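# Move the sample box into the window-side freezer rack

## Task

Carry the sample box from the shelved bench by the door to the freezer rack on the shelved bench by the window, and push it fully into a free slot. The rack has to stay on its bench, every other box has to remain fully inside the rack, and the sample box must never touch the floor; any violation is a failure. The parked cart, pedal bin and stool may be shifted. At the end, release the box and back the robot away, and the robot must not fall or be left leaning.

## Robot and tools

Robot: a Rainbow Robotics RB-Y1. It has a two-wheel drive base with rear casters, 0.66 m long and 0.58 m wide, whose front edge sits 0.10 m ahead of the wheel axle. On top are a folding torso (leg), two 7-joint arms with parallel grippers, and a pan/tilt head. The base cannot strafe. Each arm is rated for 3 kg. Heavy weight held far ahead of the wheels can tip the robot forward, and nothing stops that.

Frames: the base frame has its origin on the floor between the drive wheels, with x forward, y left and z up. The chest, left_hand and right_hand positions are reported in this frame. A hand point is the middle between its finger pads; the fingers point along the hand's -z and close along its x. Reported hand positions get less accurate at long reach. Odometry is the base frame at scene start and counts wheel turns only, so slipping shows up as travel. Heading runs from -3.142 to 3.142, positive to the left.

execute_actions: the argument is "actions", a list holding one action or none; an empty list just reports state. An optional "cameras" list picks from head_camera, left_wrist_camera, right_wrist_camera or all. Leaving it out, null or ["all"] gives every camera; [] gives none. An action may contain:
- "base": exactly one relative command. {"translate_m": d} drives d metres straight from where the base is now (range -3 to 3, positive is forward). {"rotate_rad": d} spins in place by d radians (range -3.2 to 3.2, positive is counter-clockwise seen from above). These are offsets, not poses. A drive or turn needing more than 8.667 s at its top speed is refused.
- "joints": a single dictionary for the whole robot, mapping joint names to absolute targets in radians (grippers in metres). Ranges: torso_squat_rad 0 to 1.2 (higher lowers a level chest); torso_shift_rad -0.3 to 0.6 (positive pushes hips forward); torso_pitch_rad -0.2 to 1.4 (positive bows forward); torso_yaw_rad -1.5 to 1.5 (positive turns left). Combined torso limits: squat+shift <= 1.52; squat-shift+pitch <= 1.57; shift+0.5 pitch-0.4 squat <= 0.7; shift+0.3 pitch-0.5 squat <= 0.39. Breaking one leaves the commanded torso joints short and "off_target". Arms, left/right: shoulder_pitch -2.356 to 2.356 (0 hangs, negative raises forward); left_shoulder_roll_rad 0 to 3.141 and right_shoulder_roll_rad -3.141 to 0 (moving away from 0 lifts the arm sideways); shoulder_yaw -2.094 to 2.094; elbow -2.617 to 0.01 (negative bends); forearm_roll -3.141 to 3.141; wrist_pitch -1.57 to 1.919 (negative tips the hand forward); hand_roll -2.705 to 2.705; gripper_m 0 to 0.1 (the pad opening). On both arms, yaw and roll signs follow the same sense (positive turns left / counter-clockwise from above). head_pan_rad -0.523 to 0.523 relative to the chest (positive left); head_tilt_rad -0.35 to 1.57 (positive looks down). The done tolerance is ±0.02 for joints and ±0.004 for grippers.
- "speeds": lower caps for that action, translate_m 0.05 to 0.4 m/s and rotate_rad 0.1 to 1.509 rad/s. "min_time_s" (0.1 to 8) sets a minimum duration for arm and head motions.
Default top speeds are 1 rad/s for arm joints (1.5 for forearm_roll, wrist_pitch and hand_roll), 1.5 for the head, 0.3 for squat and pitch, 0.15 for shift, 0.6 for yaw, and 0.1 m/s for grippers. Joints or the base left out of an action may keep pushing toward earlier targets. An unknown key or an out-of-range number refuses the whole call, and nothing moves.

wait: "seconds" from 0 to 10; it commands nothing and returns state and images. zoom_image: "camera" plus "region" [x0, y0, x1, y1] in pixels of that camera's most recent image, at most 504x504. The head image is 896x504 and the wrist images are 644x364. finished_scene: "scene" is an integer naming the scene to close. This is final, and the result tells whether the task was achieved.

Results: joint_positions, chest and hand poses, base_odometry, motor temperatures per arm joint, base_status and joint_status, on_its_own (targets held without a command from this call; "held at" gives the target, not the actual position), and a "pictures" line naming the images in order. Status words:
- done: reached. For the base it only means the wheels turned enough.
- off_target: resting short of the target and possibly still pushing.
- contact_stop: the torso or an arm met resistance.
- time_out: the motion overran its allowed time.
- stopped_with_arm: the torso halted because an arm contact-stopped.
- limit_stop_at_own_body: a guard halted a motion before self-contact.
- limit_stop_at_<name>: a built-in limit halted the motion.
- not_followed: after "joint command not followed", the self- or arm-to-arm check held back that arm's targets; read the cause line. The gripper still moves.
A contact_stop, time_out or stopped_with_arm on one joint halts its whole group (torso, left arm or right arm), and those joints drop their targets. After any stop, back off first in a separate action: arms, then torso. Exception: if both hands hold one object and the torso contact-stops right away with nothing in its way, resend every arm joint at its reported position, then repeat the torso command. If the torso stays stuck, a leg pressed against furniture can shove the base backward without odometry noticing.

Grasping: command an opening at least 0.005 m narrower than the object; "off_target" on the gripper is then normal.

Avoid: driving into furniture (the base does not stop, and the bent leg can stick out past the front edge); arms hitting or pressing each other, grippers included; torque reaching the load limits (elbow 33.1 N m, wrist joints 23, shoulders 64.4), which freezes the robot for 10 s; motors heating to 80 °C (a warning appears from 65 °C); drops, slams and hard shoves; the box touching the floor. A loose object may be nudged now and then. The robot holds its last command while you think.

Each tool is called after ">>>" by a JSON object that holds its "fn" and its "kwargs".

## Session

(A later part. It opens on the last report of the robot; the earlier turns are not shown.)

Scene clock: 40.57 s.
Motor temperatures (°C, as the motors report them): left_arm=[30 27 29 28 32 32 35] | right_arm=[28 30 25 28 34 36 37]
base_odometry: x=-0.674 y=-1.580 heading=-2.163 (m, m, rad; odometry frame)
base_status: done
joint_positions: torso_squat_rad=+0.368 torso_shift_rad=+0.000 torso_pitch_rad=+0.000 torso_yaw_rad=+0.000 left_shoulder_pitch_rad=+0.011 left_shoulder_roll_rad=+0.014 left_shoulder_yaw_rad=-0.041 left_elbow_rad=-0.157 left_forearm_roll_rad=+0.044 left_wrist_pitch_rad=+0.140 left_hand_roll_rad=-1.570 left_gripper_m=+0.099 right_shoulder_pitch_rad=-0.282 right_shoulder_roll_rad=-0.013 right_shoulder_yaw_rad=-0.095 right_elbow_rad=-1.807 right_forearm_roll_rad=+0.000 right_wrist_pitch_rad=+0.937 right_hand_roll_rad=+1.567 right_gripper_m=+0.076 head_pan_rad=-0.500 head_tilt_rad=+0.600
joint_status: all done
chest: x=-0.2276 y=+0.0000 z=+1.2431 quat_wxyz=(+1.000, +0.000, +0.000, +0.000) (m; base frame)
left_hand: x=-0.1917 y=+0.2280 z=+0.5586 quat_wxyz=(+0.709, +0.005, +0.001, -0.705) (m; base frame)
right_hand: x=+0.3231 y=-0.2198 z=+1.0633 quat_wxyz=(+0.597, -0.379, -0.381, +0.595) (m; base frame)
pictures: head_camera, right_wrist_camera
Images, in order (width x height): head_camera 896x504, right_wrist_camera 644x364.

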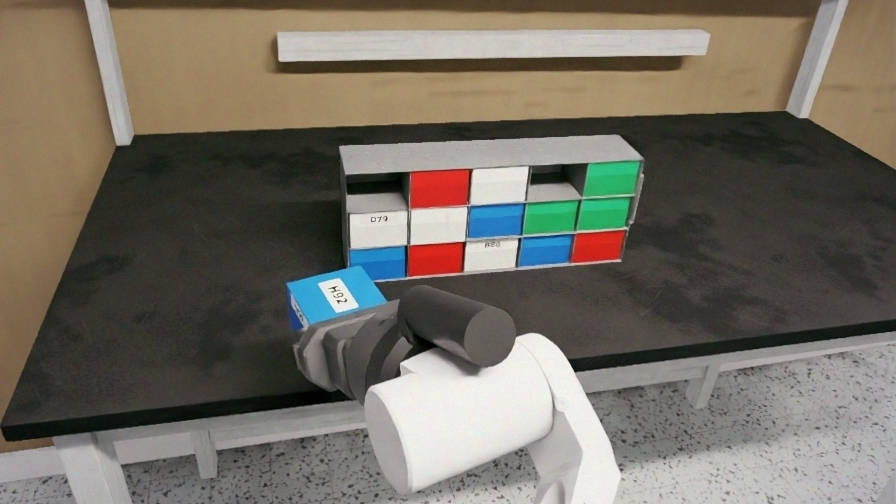

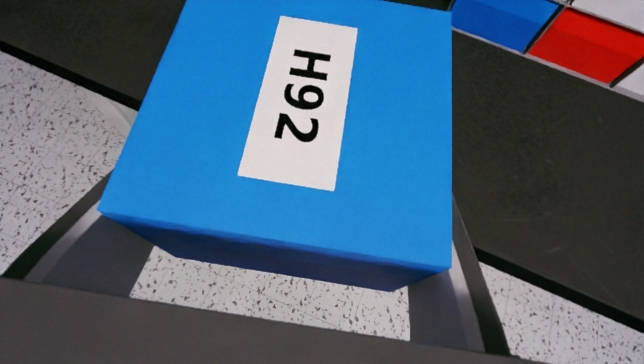

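>>> {"fn": "zoom_image", "kwargs": {"camera": "head_camera", "region": [325, 130, 425, 230]}}

>>> {"fn": "zoom_image", "kwargs": {"camera": "head_camera", "region": [565, 120, 665, 220]}}

>>> {"fn": "zoom_image", "kwargs": {"camera": "head_camera", "region": [280, 245, 400, 345]}}

>>> {"fn": "zoom_image", "kwargs": {"camera": "head_camera", "region": [560, 200, 660, 300]}}

>>> {"fn": "zoom_image", "kwargs": {"camera": "head_camera", "region": [335, 215, 435, 295]}}

Region (325, 130, 425, 230) of head_camera's 896x504 image, scaled by 5.040, with more detail than that image has.

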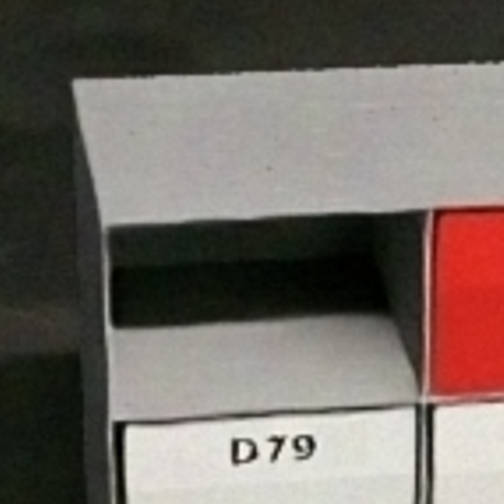

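Region (565, 120, 665, 220) of head_camera's 896x504 image, scaled by 5.040, with more detail than that image has.

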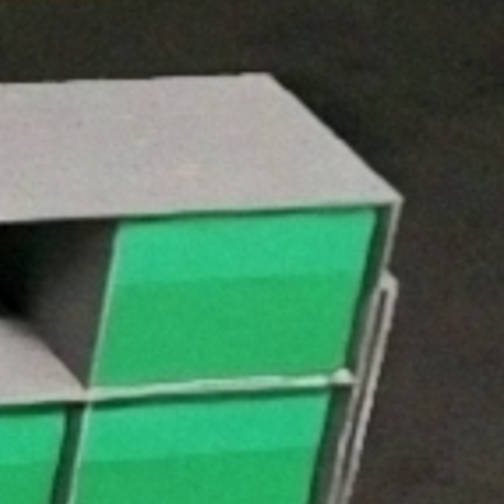

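Region (280, 245, 400, 345) of head_camera's 896x504 image, scaled by 4.200, with more detail than that image has.

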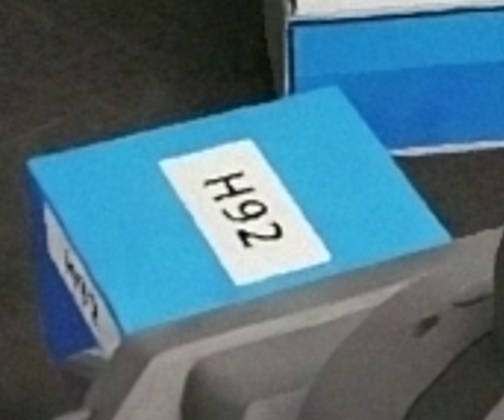

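Region (560, 200, 660, 300) of head_camera's 896x504 image, scaled by 5.040, with more detail than that image has.

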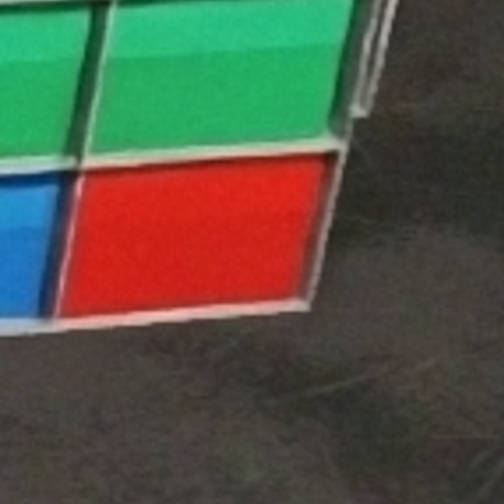

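Region (335, 215, 435, 295) of head_camera's 896x504 image, scaled by 5.040, with more detail than that image has; it fills the top 403 rows of this view, and the rest is white.

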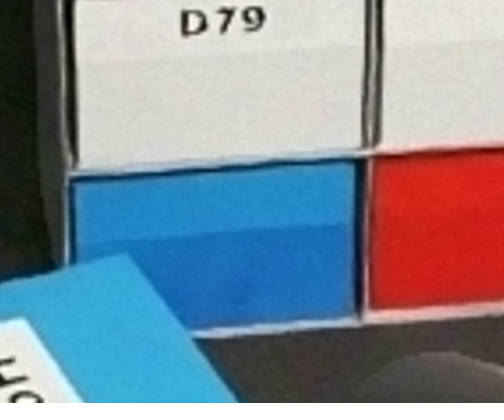

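>>> {"fn": "zoom_image", "kwargs": {"camera": "right_wrist_camera", "region": [444, 0, 644, 120]}}

>>> {"fn": "zoom_image", "kwargs": {"camera": "right_wrist_camera", "region": [0, 20, 200, 140]}}

>>> {"fn": "zoom_image", "kwargs": {"camera": "right_wrist_camera", "region": [444, 220, 644, 364]}}

Region (444, 0, 644, 120) of right_wrist_camera's 644x364 image, scaled by 2.520, with more detail than that image has; it fills the top 302 rows of this view, and the rest is white.

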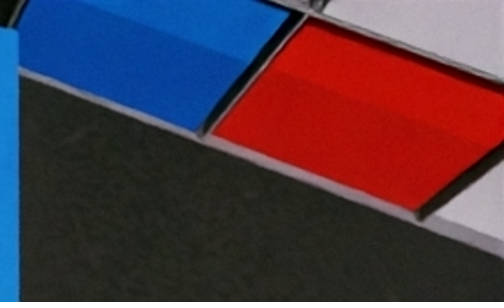

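Region (0, 20, 200, 140) of right_wrist_camera's 644x364 image, scaled by 2.520, with more detail than that image has; it fills the top 302 rows of this view, and the rest is white.

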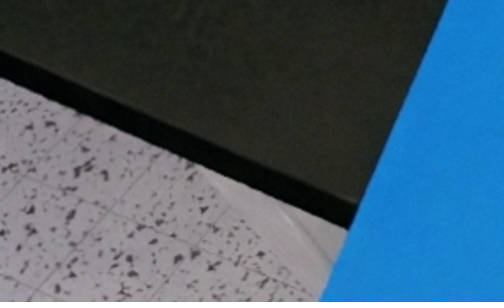

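Region (444, 220, 644, 364) of right_wrist_camera's 644x364 image, scaled by 2.520, with more detail than that image has; it fills the top 363 rows of this view, and the rest is white.

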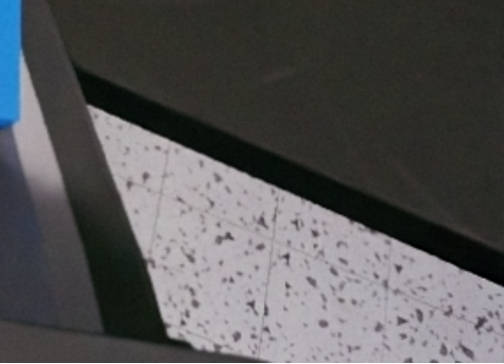

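>>> {"fn": "zoom_image", "kwargs": {"camera": "head_camera", "region": [0, 370, 200, 504]}}

>>> {"fn": "zoom_image", "kwargs": {"camera": "head_camera", "region": [560, 300, 760, 420]}}

>>> {"fn": "zoom_image", "kwargs": {"camera": "head_camera", "region": [180, 340, 380, 460]}}

Region (0, 370, 200, 504) of head_camera's 896x504 image, scaled by 2.520, with more detail than that image has; it fills the top 338 rows of this view, and the rest is white.

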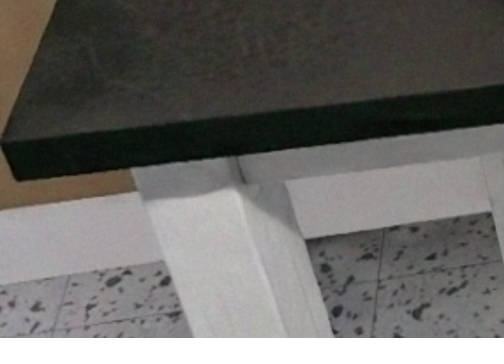

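Region (560, 300, 760, 420) of head_camera's 896x504 image, scaled by 2.520, with more detail than that image has; it fills the top 302 rows of this view, and the rest is white.

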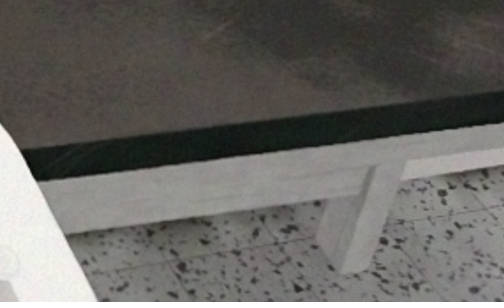

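Region (180, 340, 380, 460) of head_camera's 896x504 image, scaled by 2.520, with more detail than that image has; it fills the top 302 rows of this view, and the rest is white.

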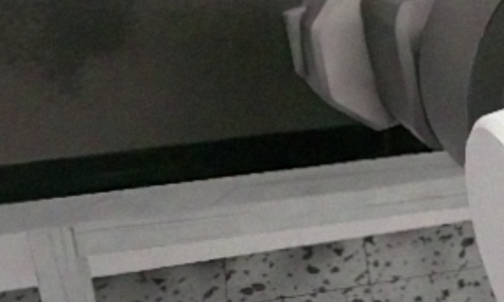

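>>> {"fn": "execute_actions", "kwargs": {"actions": [{"base": {"rotate_rad": -0.283}, "joints": {"torso_yaw_rad": 0.096, "right_forearm_roll_rad": 0.1076, "right_wrist_pitch_rad": 0.9421, "right_hand_roll_rad": 1.4629, "head_pan_rad": -0.35, "head_tilt_rad": 0.62}, "min_time_s": 1.0}], "cameras": ["head_camera", "right_wrist_camera"]}}

Scene clock: 46.27 s.
Motor temperatures (°C, as the motors report them): left_arm=[30 27 29 28 32 32 35] | right_arm=[28 30 25 28 34 36 37]
base_odometry: x=-0.674 y=-1.580 heading=-2.446 (m, m, rad; odometry frame)
base_status: done
joint_positions: torso_squat_rad=+0.368 torso_shift_rad=+0.000 torso_pitch_rad=+0.000 torso_yaw_rad=+0.096 left_shoulder_pitch_rad=+0.011 left_shoulder_roll_rad=+0.014 left_shoulder_yaw_rad=-0.041 left_elbow_rad=-0.157 left_forearm_roll_rad=+0.044 left_wrist_pitch_rad=+0.140 left_hand_roll_rad=-1.570 left_gripper_m=+0.099 right_shoulder_pitch_rad=-0.282 right_shoulder_roll_rad=-0.013 right_shoulder_yaw_rad=-0.095 right_elbow_rad=-1.807 right_forearm_roll_rad=+0.108 right_wrist_pitch_rad=+0.942 right_hand_roll_rad=+1.463 right_gripper_m=+0.076 head_pan_rad=-0.350 head_tilt_rad=+0.620
joint_status: all done
chest: x=-0.2276 y=+0.0000 z=+1.2431 quat_wxyz=(+0.999, +0.000, +0.000, +0.048) (m; base frame)
left_hand: x=-0.2137 y=+0.2304 z=+0.5586 quat_wxyz=(+0.742, +0.005, +0.001, -0.670) (m; base frame)
right_hand: x=+0.3426 y=-0.1860 z=+1.0633 quat_wxyz=(+0.597, -0.379, -0.381, +0.595) (m; base frame)
pictures: head_camera, right_wrist_camera
Images, in order (width x height): head_camera 896x504, right_wrist_camera 644x364.

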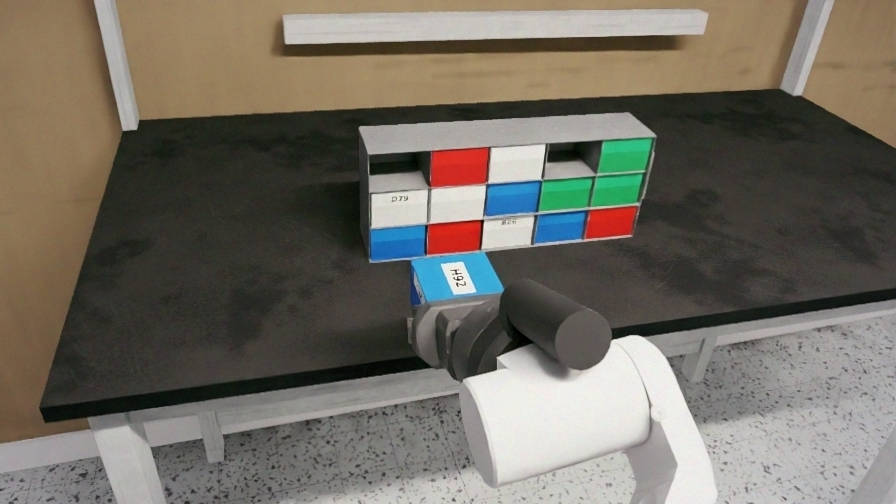

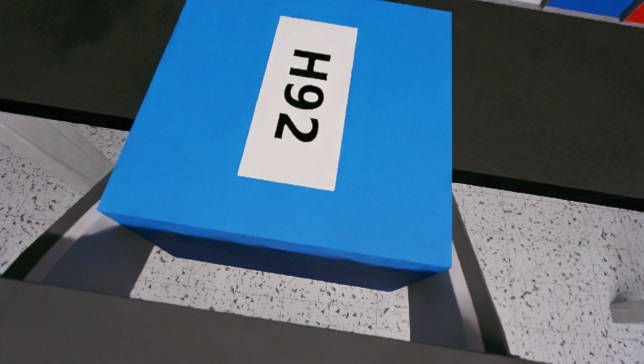

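>>> {"fn": "zoom_image", "kwargs": {"camera": "head_camera", "region": [345, 110, 445, 210]}}

>>> {"fn": "zoom_image", "kwargs": {"camera": "head_camera", "region": [575, 95, 675, 195]}}

>>> {"fn": "zoom_image", "kwargs": {"camera": "head_camera", "region": [400, 230, 520, 330]}}

>>> {"fn": "zoom_image", "kwargs": {"camera": "right_wrist_camera", "region": [0, 60, 200, 180]}}

>>> {"fn": "zoom_image", "kwargs": {"camera": "right_wrist_camera", "region": [444, 130, 644, 250]}}

>>> {"fn": "zoom_image", "kwargs": {"camera": "right_wrist_camera", "region": [444, 0, 644, 60]}}

Region (345, 110, 445, 210) of head_camera's 896x504 image, scaled by 5.040, with more detail than that image has.

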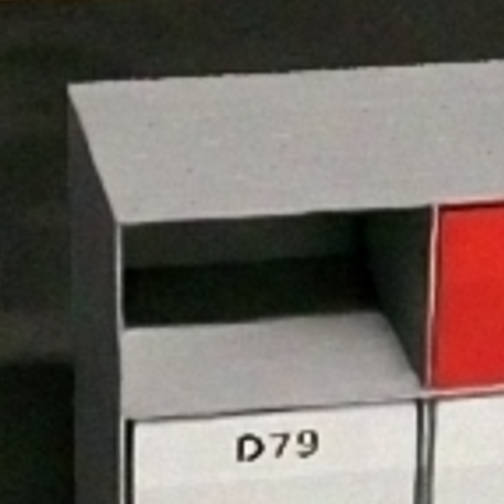

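Region (575, 95, 675, 195) of head_camera's 896x504 image, scaled by 5.040, with more detail than that image has.

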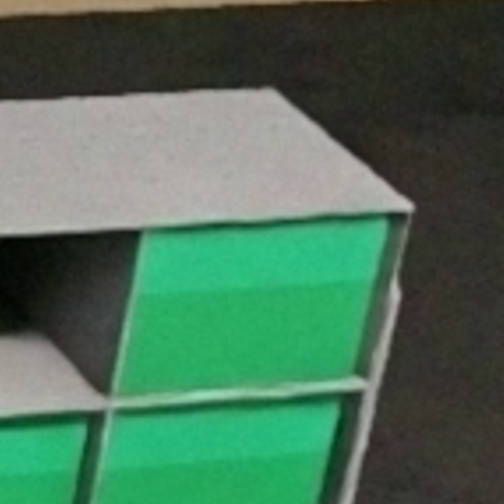

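Region (400, 230, 520, 330) of head_camera's 896x504 image, scaled by 4.200, with more detail than that image has.

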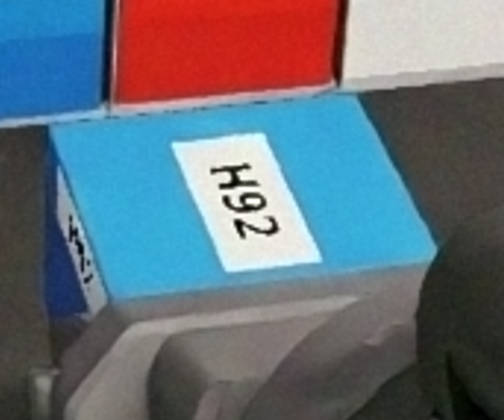

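Region (0, 60, 200, 180) of right_wrist_camera's 644x364 image, scaled by 2.520, with more detail than that image has; it fills the top 302 rows of this view, and the rest is white.

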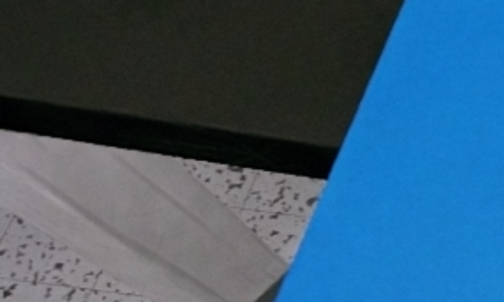

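Region (444, 130, 644, 250) of right_wrist_camera's 644x364 image, scaled by 2.520, with more detail than that image has; it fills the top 302 rows of this view, and the rest is white.

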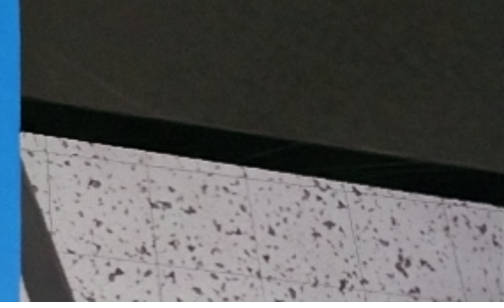

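Region (444, 0, 644, 60) of right_wrist_camera's 644x364 image, scaled by 2.520, with more detail than that image has; it fills the top 151 rows of this view, and the rest is white.

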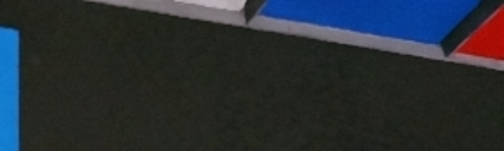

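>>> {"fn": "execute_actions", "kwargs": {"actions": [{"base": {"translate_m": 0.222}, "joints": {"torso_yaw_rad": 0.099}}], "cameras": ["head_camera", "right_wrist_camera"]}}

Scene clock: 49.87 s.
Motor temperatures (°C, as the motors report them): left_arm=[30 27 29 28 32 32 35] | right_arm=[28 30 25 28 34 36 37]
base_odometry: x=-0.845 y=-1.723 heading=-2.446 (m, m, rad; odometry frame)
base_status: done
joint_positions: torso_squat_rad=+0.368 torso_shift_rad=+0.000 torso_pitch_rad=+0.000 torso_yaw_rad=+0.099 left_shoulder_pitch_rad=+0.011 left_shoulder_roll_rad=+0.014 left_shoulder_yaw_rad=-0.041 left_elbow_rad=-0.157 left_forearm_roll_rad=+0.044 left_wrist_pitch_rad=+0.140 left_hand_roll_rad=-1.570 left_gripper_m=+0.099 right_shoulder_pitch_rad=-0.282 right_shoulder_roll_rad=-0.013 right_shoulder_yaw_rad=-0.095 right_elbow_rad=-1.807 right_forearm_roll_rad=+0.108 right_wrist_pitch_rad=+0.942 right_hand_roll_rad=+1.463 right_gripper_m=+0.076 head_pan_rad=-0.350 head_tilt_rad=+0.620
joint_status: all done
chest: x=-0.2276 y=+0.0000 z=+1.2431 quat_wxyz=(+0.999, +0.000, +0.000, +0.049) (m; base frame)
left_hand: x=-0.2143 y=+0.2305 z=+0.5586 quat_wxyz=(+0.743, +0.005, +0.001, -0.669) (m; base frame)
right_hand: x=+0.3432 y=-0.1843 z=+1.0633 quat_wxyz=(+0.597, -0.379, -0.382, +0.596) (m; base frame)
pictures: head_camera, right_wrist_camera
Images, in order (width x height): head_camera 896x504, right_wrist_camera 644x364.

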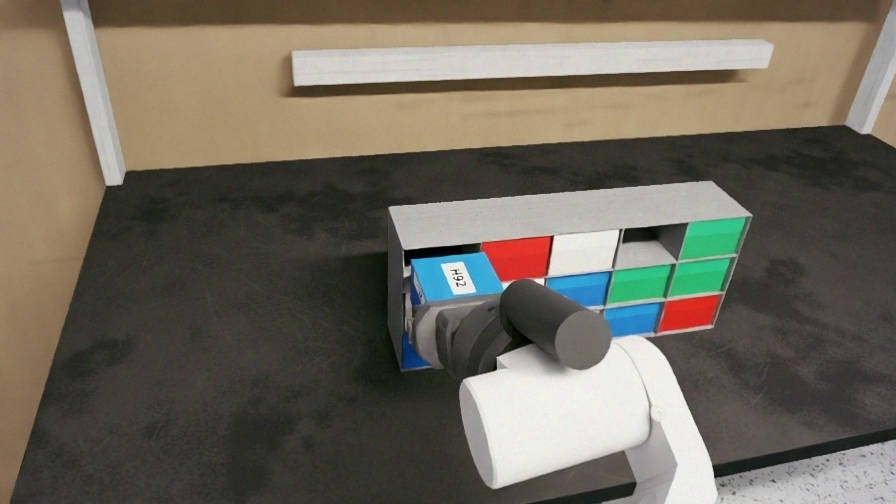

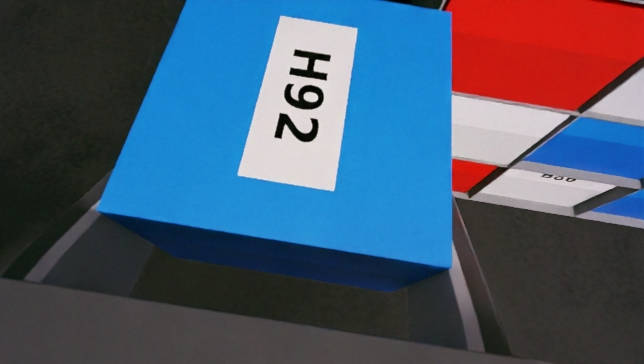

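>>> {"fn": "zoom_image", "kwargs": {"camera": "head_camera", "region": [380, 195, 460, 275]}}

>>> {"fn": "zoom_image", "kwargs": {"camera": "head_camera", "region": [445, 220, 525, 300]}}

>>> {"fn": "zoom_image", "kwargs": {"camera": "head_camera", "region": [380, 245, 460, 325]}}

>>> {"fn": "zoom_image", "kwargs": {"camera": "right_wrist_camera", "region": [370, 0, 490, 60]}}

>>> {"fn": "zoom_image", "kwargs": {"camera": "right_wrist_camera", "region": [444, 40, 644, 240]}}

Region (380, 195, 460, 275) of head_camera's 896x504 image, scaled by 6.300, with more detail than that image has.

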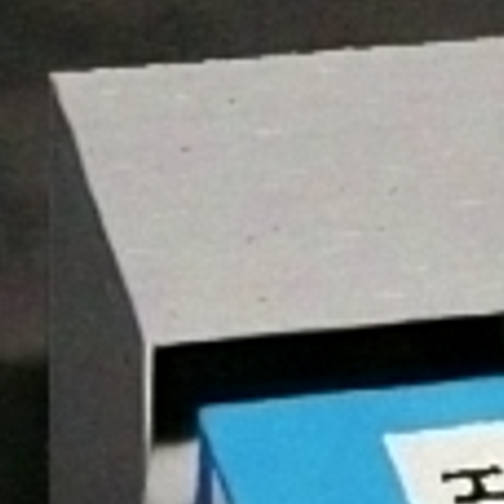

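Region (445, 220, 525, 300) of head_camera's 896x504 image, scaled by 6.300, with more detail than that image has.

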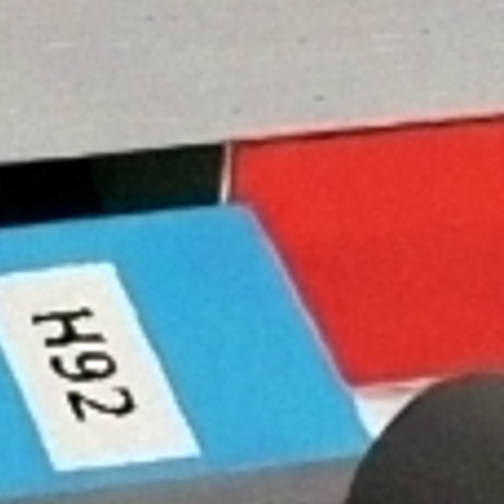

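Region (380, 245, 460, 325) of head_camera's 896x504 image, scaled by 6.300, with more detail than that image has.

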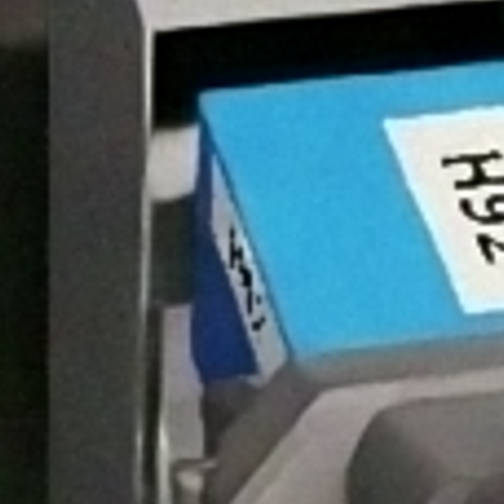

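Region (370, 0, 490, 60) of right_wrist_camera's 644x364 image, scaled by 4.200, with more detail than that image has.

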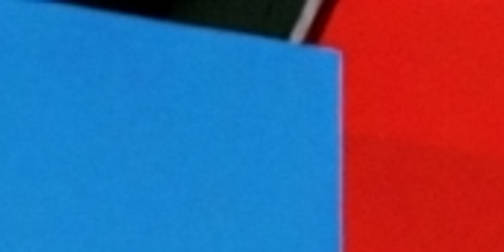

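Region (444, 40, 644, 240) of right_wrist_camera's 644x364 image, scaled by 2.520, with more detail than that image has.

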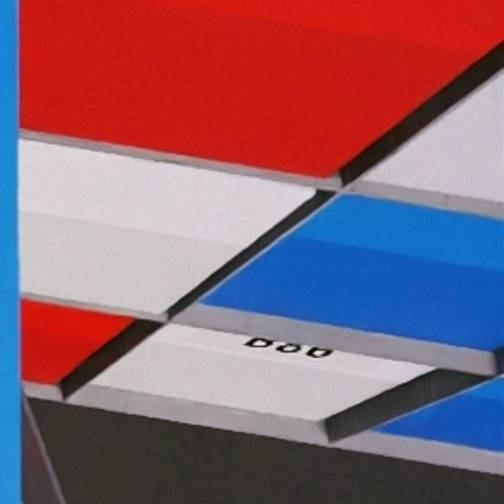

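>>> {"fn": "zoom_image", "kwargs": {"camera": "head_camera", "region": [396, 275, 432, 311]}}

>>> {"fn": "zoom_image", "kwargs": {"camera": "head_camera", "region": [396, 240, 432, 276]}}

>>> {"fn": "zoom_image", "kwargs": {"camera": "right_wrist_camera", "region": [544, 80, 644, 140]}}

>>> {"fn": "zoom_image", "kwargs": {"camera": "right_wrist_camera", "region": [444, 140, 544, 220]}}

>>> {"fn": "zoom_image", "kwargs": {"camera": "right_wrist_camera", "region": [544, 160, 644, 240]}}

>>> {"fn": "zoom_image", "kwargs": {"camera": "right_wrist_camera", "region": [544, 0, 644, 80]}}

Region (396, 275, 432, 311) of head_camera's 896x504 image, scaled by 14.000, with more detail than that image has.

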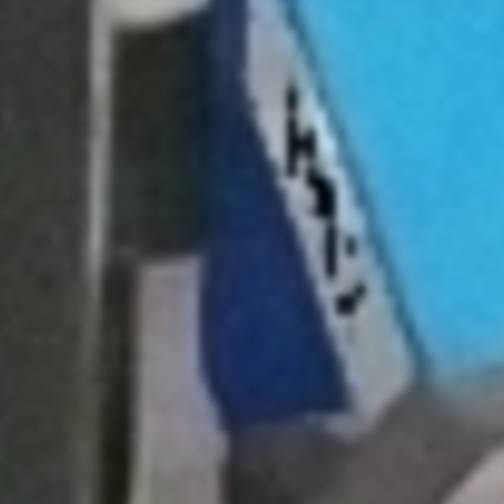

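Region (396, 240, 432, 276) of head_camera's 896x504 image, scaled by 14.000, with more detail than that image has.

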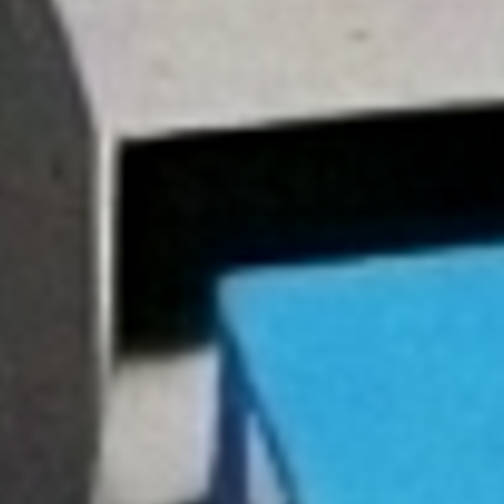

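Region (544, 80, 644, 140) of right_wrist_camera's 644x364 image, scaled by 5.040, with more detail than that image has; it fills the top 302 rows of this view, and the rest is white.

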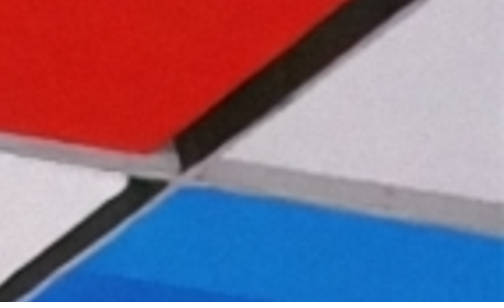

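Region (444, 140, 544, 220) of right_wrist_camera's 644x364 image, scaled by 5.040, with more detail than that image has; it fills the top 403 rows of this view, and the rest is white.

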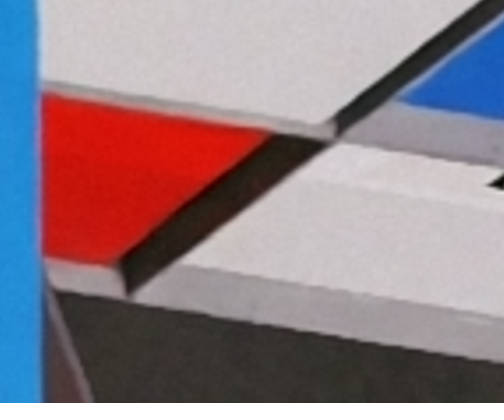

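Region (544, 160, 644, 240) of right_wrist_camera's 644x364 image, scaled by 5.040, with more detail than that image has; it fills the top 403 rows of this view, and the rest is white.

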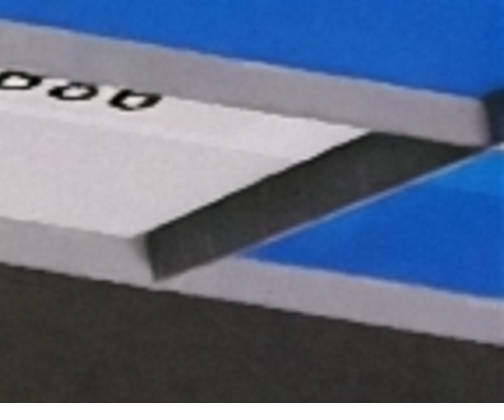

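Region (544, 0, 644, 80) of right_wrist_camera's 644x364 image, scaled by 5.040, with more detail than that image has; it fills the top 403 rows of this view, and the rest is white.

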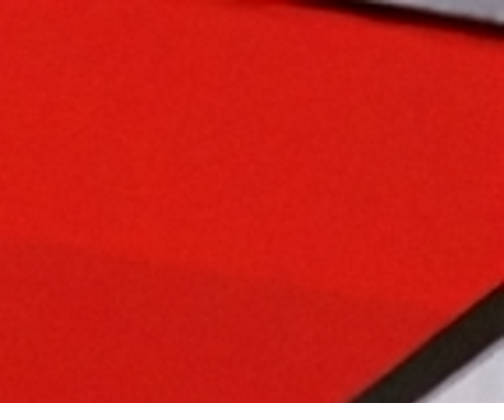

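>>> {"fn": "execute_actions", "kwargs": {"actions": [{"base": {"translate_m": 0.012}, "joints": {"torso_yaw_rad": 0.1013, "torso_squat_rad": 0.3668}, "speeds": {"translate_m": 0.05}}], "cameras": ["head_camera", "right_wrist_camera"]}}

Scene clock: 54.27 s.
Motor temperatures (°C, as the motors report them): left_arm=[30 27 29 28 32 32 35] | right_arm=[28 30 25 28 34 36 37]
base_odometry: x=-0.854 y=-1.730 heading=-2.447 (m, m, rad; odometry frame)
base_status: done
joint_positions: torso_squat_rad=+0.367 torso_shift_rad=+0.000 torso_pitch_rad=+0.000 torso_yaw_rad=+0.101 left_shoulder_pitch_rad=+0.011 left_shoulder_roll_rad=+0.014 left_shoulder_yaw_rad=-0.041 left_elbow_rad=-0.157 left_forearm_roll_rad=+0.044 left_wrist_pitch_rad=+0.140 left_hand_roll_rad=-1.570 left_gripper_m=+0.099 right_shoulder_pitch_rad=-0.282 right_shoulder_roll_rad=-0.013 right_shoulder_yaw_rad=-0.095 right_elbow_rad=-1.807 right_forearm_roll_rad=+0.108 right_wrist_pitch_rad=+0.942 right_hand_roll_rad=+1.463 right_gripper_m=+0.076 head_pan_rad=-0.350 head_tilt_rad=+0.620
joint_status: all done
chest: x=-0.2276 y=+0.0000 z=+1.2434 quat_wxyz=(+0.999, +0.000, +0.000, +0.051) (m; base frame)
left_hand: x=-0.2149 y=+0.2305 z=+0.5589 quat_wxyz=(+0.744, +0.005, +0.001, -0.668) (m; base frame)
right_hand: x=+0.3436 y=-0.1830 z=+1.0636 quat_wxyz=(+0.596, -0.378, -0.382, +0.597) (m; base frame)
pictures: head_camera, right_wrist_camera
Images, in order (width x height): head_camera 896x504, right_wrist_camera 644x364.

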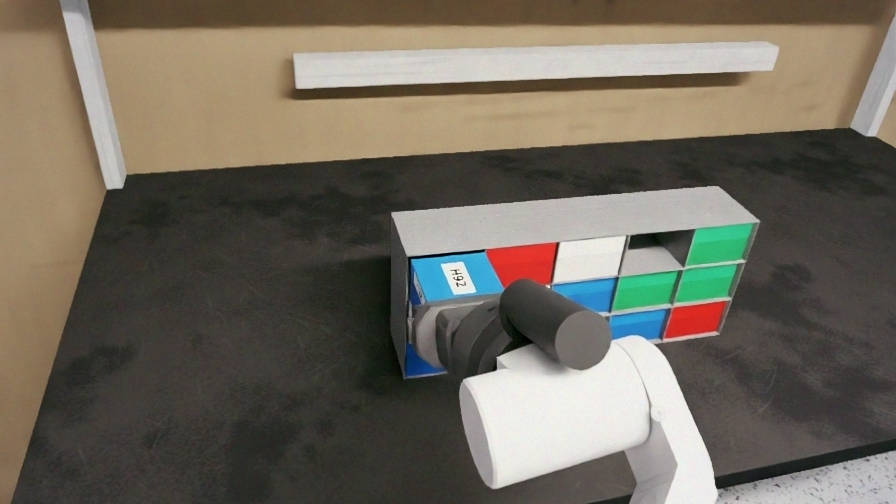

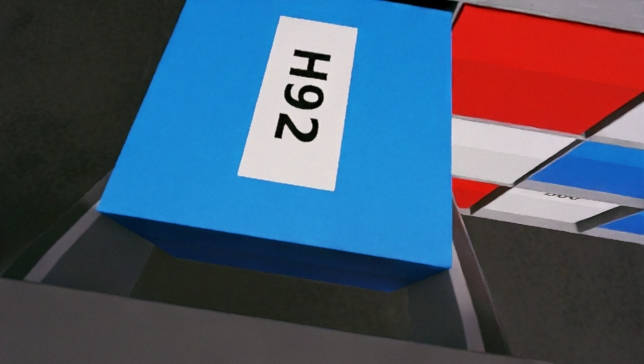

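>>> {"fn": "zoom_image", "kwargs": {"camera": "head_camera", "region": [396, 240, 432, 276]}}

>>> {"fn": "zoom_image", "kwargs": {"camera": "head_camera", "region": [466, 234, 502, 270]}}

>>> {"fn": "zoom_image", "kwargs": {"camera": "head_camera", "region": [396, 275, 432, 311]}}

>>> {"fn": "zoom_image", "kwargs": {"camera": "right_wrist_camera", "region": [400, 0, 500, 60]}}

>>> {"fn": "zoom_image", "kwargs": {"camera": "right_wrist_camera", "region": [444, 0, 644, 160]}}

Region (396, 240, 432, 276) of head_camera's 896x504 image, scaled by 14.000, with more detail than that image has.

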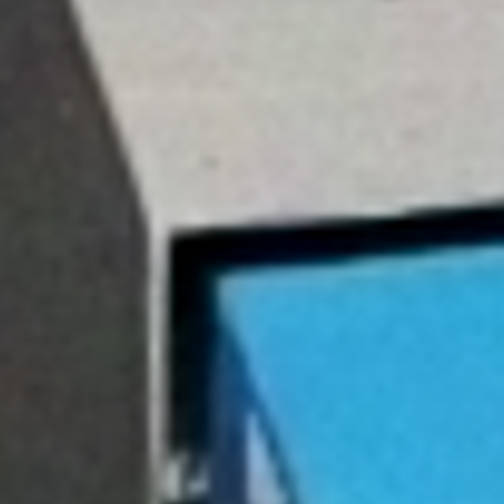

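Region (466, 234, 502, 270) of head_camera's 896x504 image, scaled by 14.000, with more detail than that image has.

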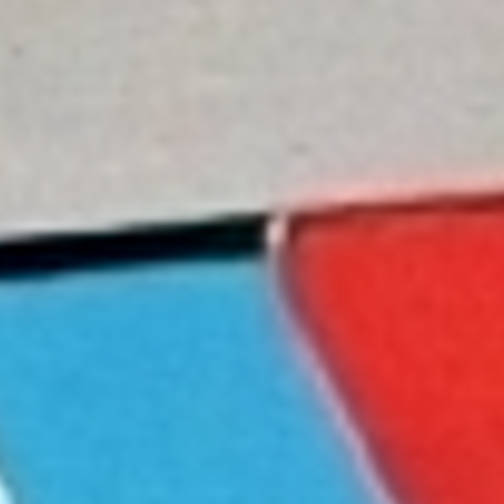

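Region (396, 275, 432, 311) of head_camera's 896x504 image, scaled by 14.000, with more detail than that image has.

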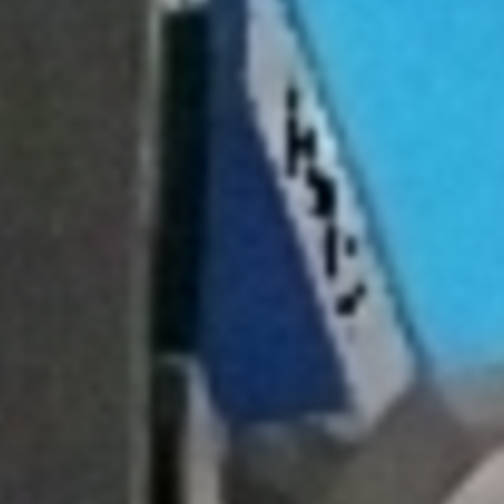

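Region (400, 0, 500, 60) of right_wrist_camera's 644x364 image, scaled by 5.040, with more detail than that image has; it fills the top 302 rows of this view, and the rest is white.

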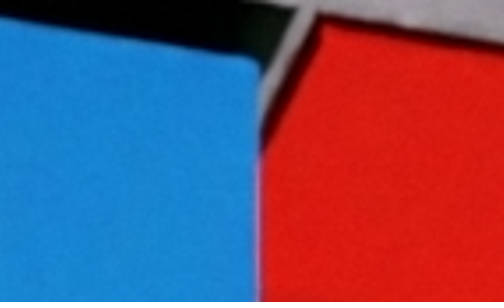

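Region (444, 0, 644, 160) of right_wrist_camera's 644x364 image, scaled by 2.520, with more detail than that image has; it fills the top 403 rows of this view, and the rest is white.

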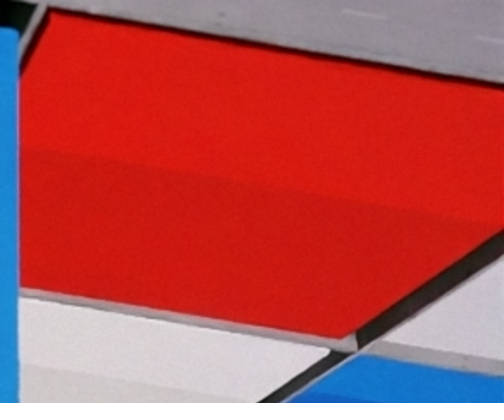

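>>> {"fn": "execute_actions", "kwargs": {"actions": [{"base": {"translate_m": 0.044}, "joints": {"torso_yaw_rad": 0.1017}, "speeds": {"translate_m": 0.06}}], "cameras": ["head_camera", "right_wrist_camera"]}}

Scene clock: 56.20 s.
Motor temperatures (°C, as the motors report them): left_arm=[30 27 29 28 32 32 35] | right_arm=[28 30 25 28 34 36 37]
base_odometry: x=-0.888 y=-1.759 heading=-2.448 (m, m, rad; odometry frame)
base_status: done
joint_positions: torso_squat_rad=+0.367 torso_shift_rad=+0.000 torso_pitch_rad=+0.000 torso_yaw_rad=+0.102 left_shoulder_pitch_rad=+0.011 left_shoulder_roll_rad=+0.014 left_shoulder_yaw_rad=-0.041 left_elbow_rad=-0.157 left_forearm_roll_rad=+0.044 left_wrist_pitch_rad=+0.140 left_hand_roll_rad=-1.570 left_gripper_m=+0.099 right_shoulder_pitch_rad=-0.282 right_shoulder_roll_rad=-0.013 right_shoulder_yaw_rad=-0.095 right_elbow_rad=-1.807 right_forearm_roll_rad=+0.108 right_wrist_pitch_rad=+0.942 right_hand_roll_rad=+1.463 right_gripper_m=+0.076 head_pan_rad=-0.350 head_tilt_rad=+0.620
joint_status: all done
chest: x=-0.2276 y=+0.0000 z=+1.2434 quat_wxyz=(+0.999, +0.000, +0.000, +0.051) (m; base frame)
left_hand: x=-0.2150 y=+0.2305 z=+0.5589 quat_wxyz=(+0.744, +0.005, +0.001, -0.668) (m; base frame)
right_hand: x=+0.3437 y=-0.1828 z=+1.0636 quat_wxyz=(+0.596, -0.378, -0.382, +0.597) (m; base frame)
pictures: head_camera, right_wrist_camera
Images, in order (width x height): head_camera 896x504, right_wrist_camera 644x364.

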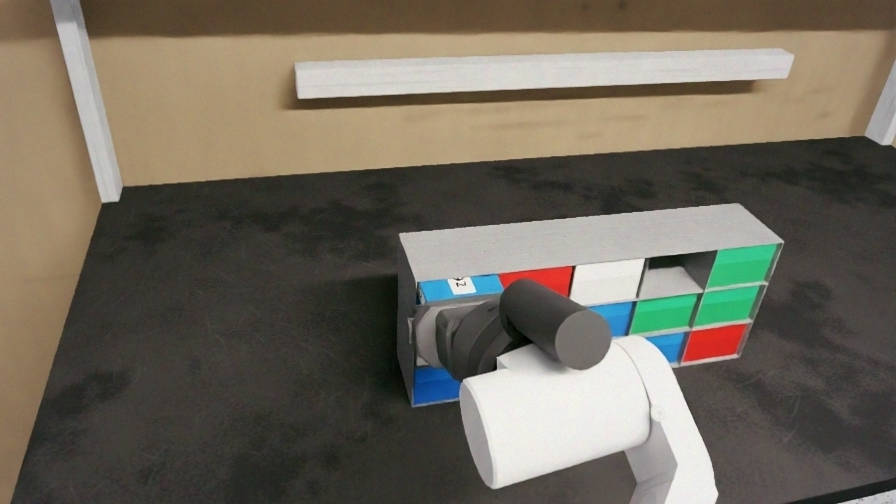

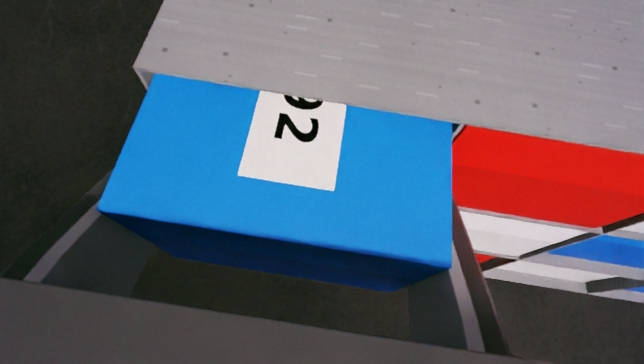

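>>> {"fn": "execute_actions", "kwargs": {"actions": [{"base": {"translate_m": 0.002}, "joints": {"right_gripper_m": 0.088}, "speeds": {"translate_m": 0.05}}], "cameras": ["right_wrist_camera"]}}

Scene clock: 57.23 s.
Motor temperatures (°C, as the motors report them): left_arm=[30 27 29 28 32 32 35] | right_arm=[28 30 25 28 34 36 37]
base_odometry: x=-0.889 y=-1.760 heading=-2.448 (m, m, rad; odometry frame)
base_status: done
joint_positions: torso_squat_rad=+0.367 torso_shift_rad=+0.000 torso_pitch_rad=+0.000 torso_yaw_rad=+0.102 left_shoulder_pitch_rad=+0.011 left_shoulder_roll_rad=+0.014 left_shoulder_yaw_rad=-0.041 left_elbow_rad=-0.157 left_forearm_roll_rad=+0.044 left_wrist_pitch_rad=+0.140 left_hand_roll_rad=-1.570 left_gripper_m=+0.099 right_shoulder_pitch_rad=-0.282 right_shoulder_roll_rad=-0.013 right_shoulder_yaw_rad=-0.095 right_elbow_rad=-1.807 right_forearm_roll_rad=+0.108 right_wrist_pitch_rad=+0.942 right_hand_roll_rad=+1.463 right_gripper_m=+0.088 head_pan_rad=-0.350 head_tilt_rad=+0.620
joint_status: all done
chest: x=-0.2276 y=+0.0000 z=+1.2434 quat_wxyz=(+0.999, +0.000, +0.000, +0.051) (m; base frame)
left_hand: x=-0.2149 y=+0.2305 z=+0.5589 quat_wxyz=(+0.744, +0.005, +0.001, -0.668) (m; base frame)
right_hand: x=+0.3437 y=-0.1828 z=+1.0636 quat_wxyz=(+0.596, -0.378, -0.382, +0.597) (m; base frame)
pictures: right_wrist_camera
Images, in order (width x height): right_wrist_camera 644x364.

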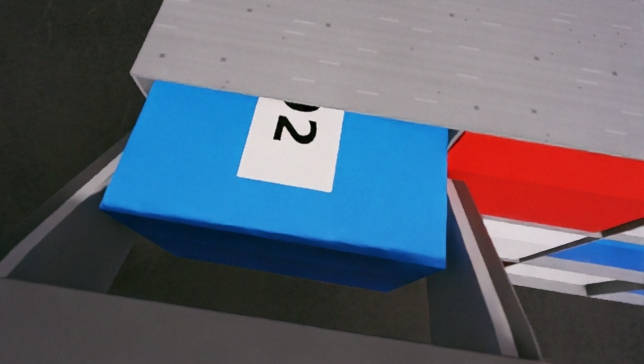

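>>> {"fn": "execute_actions", "kwargs": {"actions": [{"base": {"translate_m": -0.038}}], "cameras": ["right_wrist_camera"]}}

Scene clock: 58.70 s.
Motor temperatures (°C, as the motors report them): left_arm=[30 27 29 28 32 32 35] | right_arm=[28 30 25 28 34 36 37]
base_odometry: x=-0.860 y=-1.736 heading=-2.447 (m, m, rad; odometry frame)
base_status: done
joint_positions: torso_squat_rad=+0.367 torso_shift_rad=+0.000 torso_pitch_rad=+0.000 torso_yaw_rad=+0.102 left_shoulder_pitch_rad=+0.011 left_shoulder_roll_rad=+0.014 left_shoulder_yaw_rad=-0.041 left_elbow_rad=-0.157 left_forearm_roll_rad=+0.044 left_wrist_pitch_rad=+0.140 left_hand_roll_rad=-1.570 left_gripper_m=+0.099 right_shoulder_pitch_rad=-0.282 right_shoulder_roll_rad=-0.013 right_shoulder_yaw_rad=-0.095 right_elbow_rad=-1.807 right_forearm_roll_rad=+0.108 right_wrist_pitch_rad=+0.942 right_hand_roll_rad=+1.463 right_gripper_m=+0.088 head_pan_rad=-0.350 head_tilt_rad=+0.620
joint_status: not commanded
chest: x=-0.2276 y=+0.0000 z=+1.2434 quat_wxyz=(+0.999, +0.000, +0.000, +0.051) (m; base frame)
left_hand: x=-0.2150 y=+0.2305 z=+0.5589 quat_wxyz=(+0.744, +0.005, +0.001, -0.668) (m; base frame)
right_hand: x=+0.3437 y=-0.1828 z=+1.0637 quat_wxyz=(+0.596, -0.378, -0.382, +0.597) (m; base frame)
pictures: right_wrist_camera
Images, in order (width x height): right_wrist_camera 644x364.

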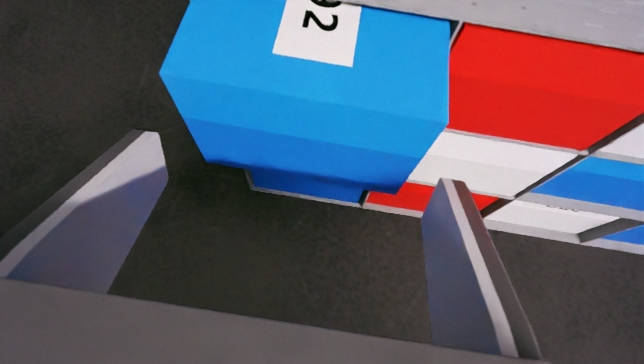

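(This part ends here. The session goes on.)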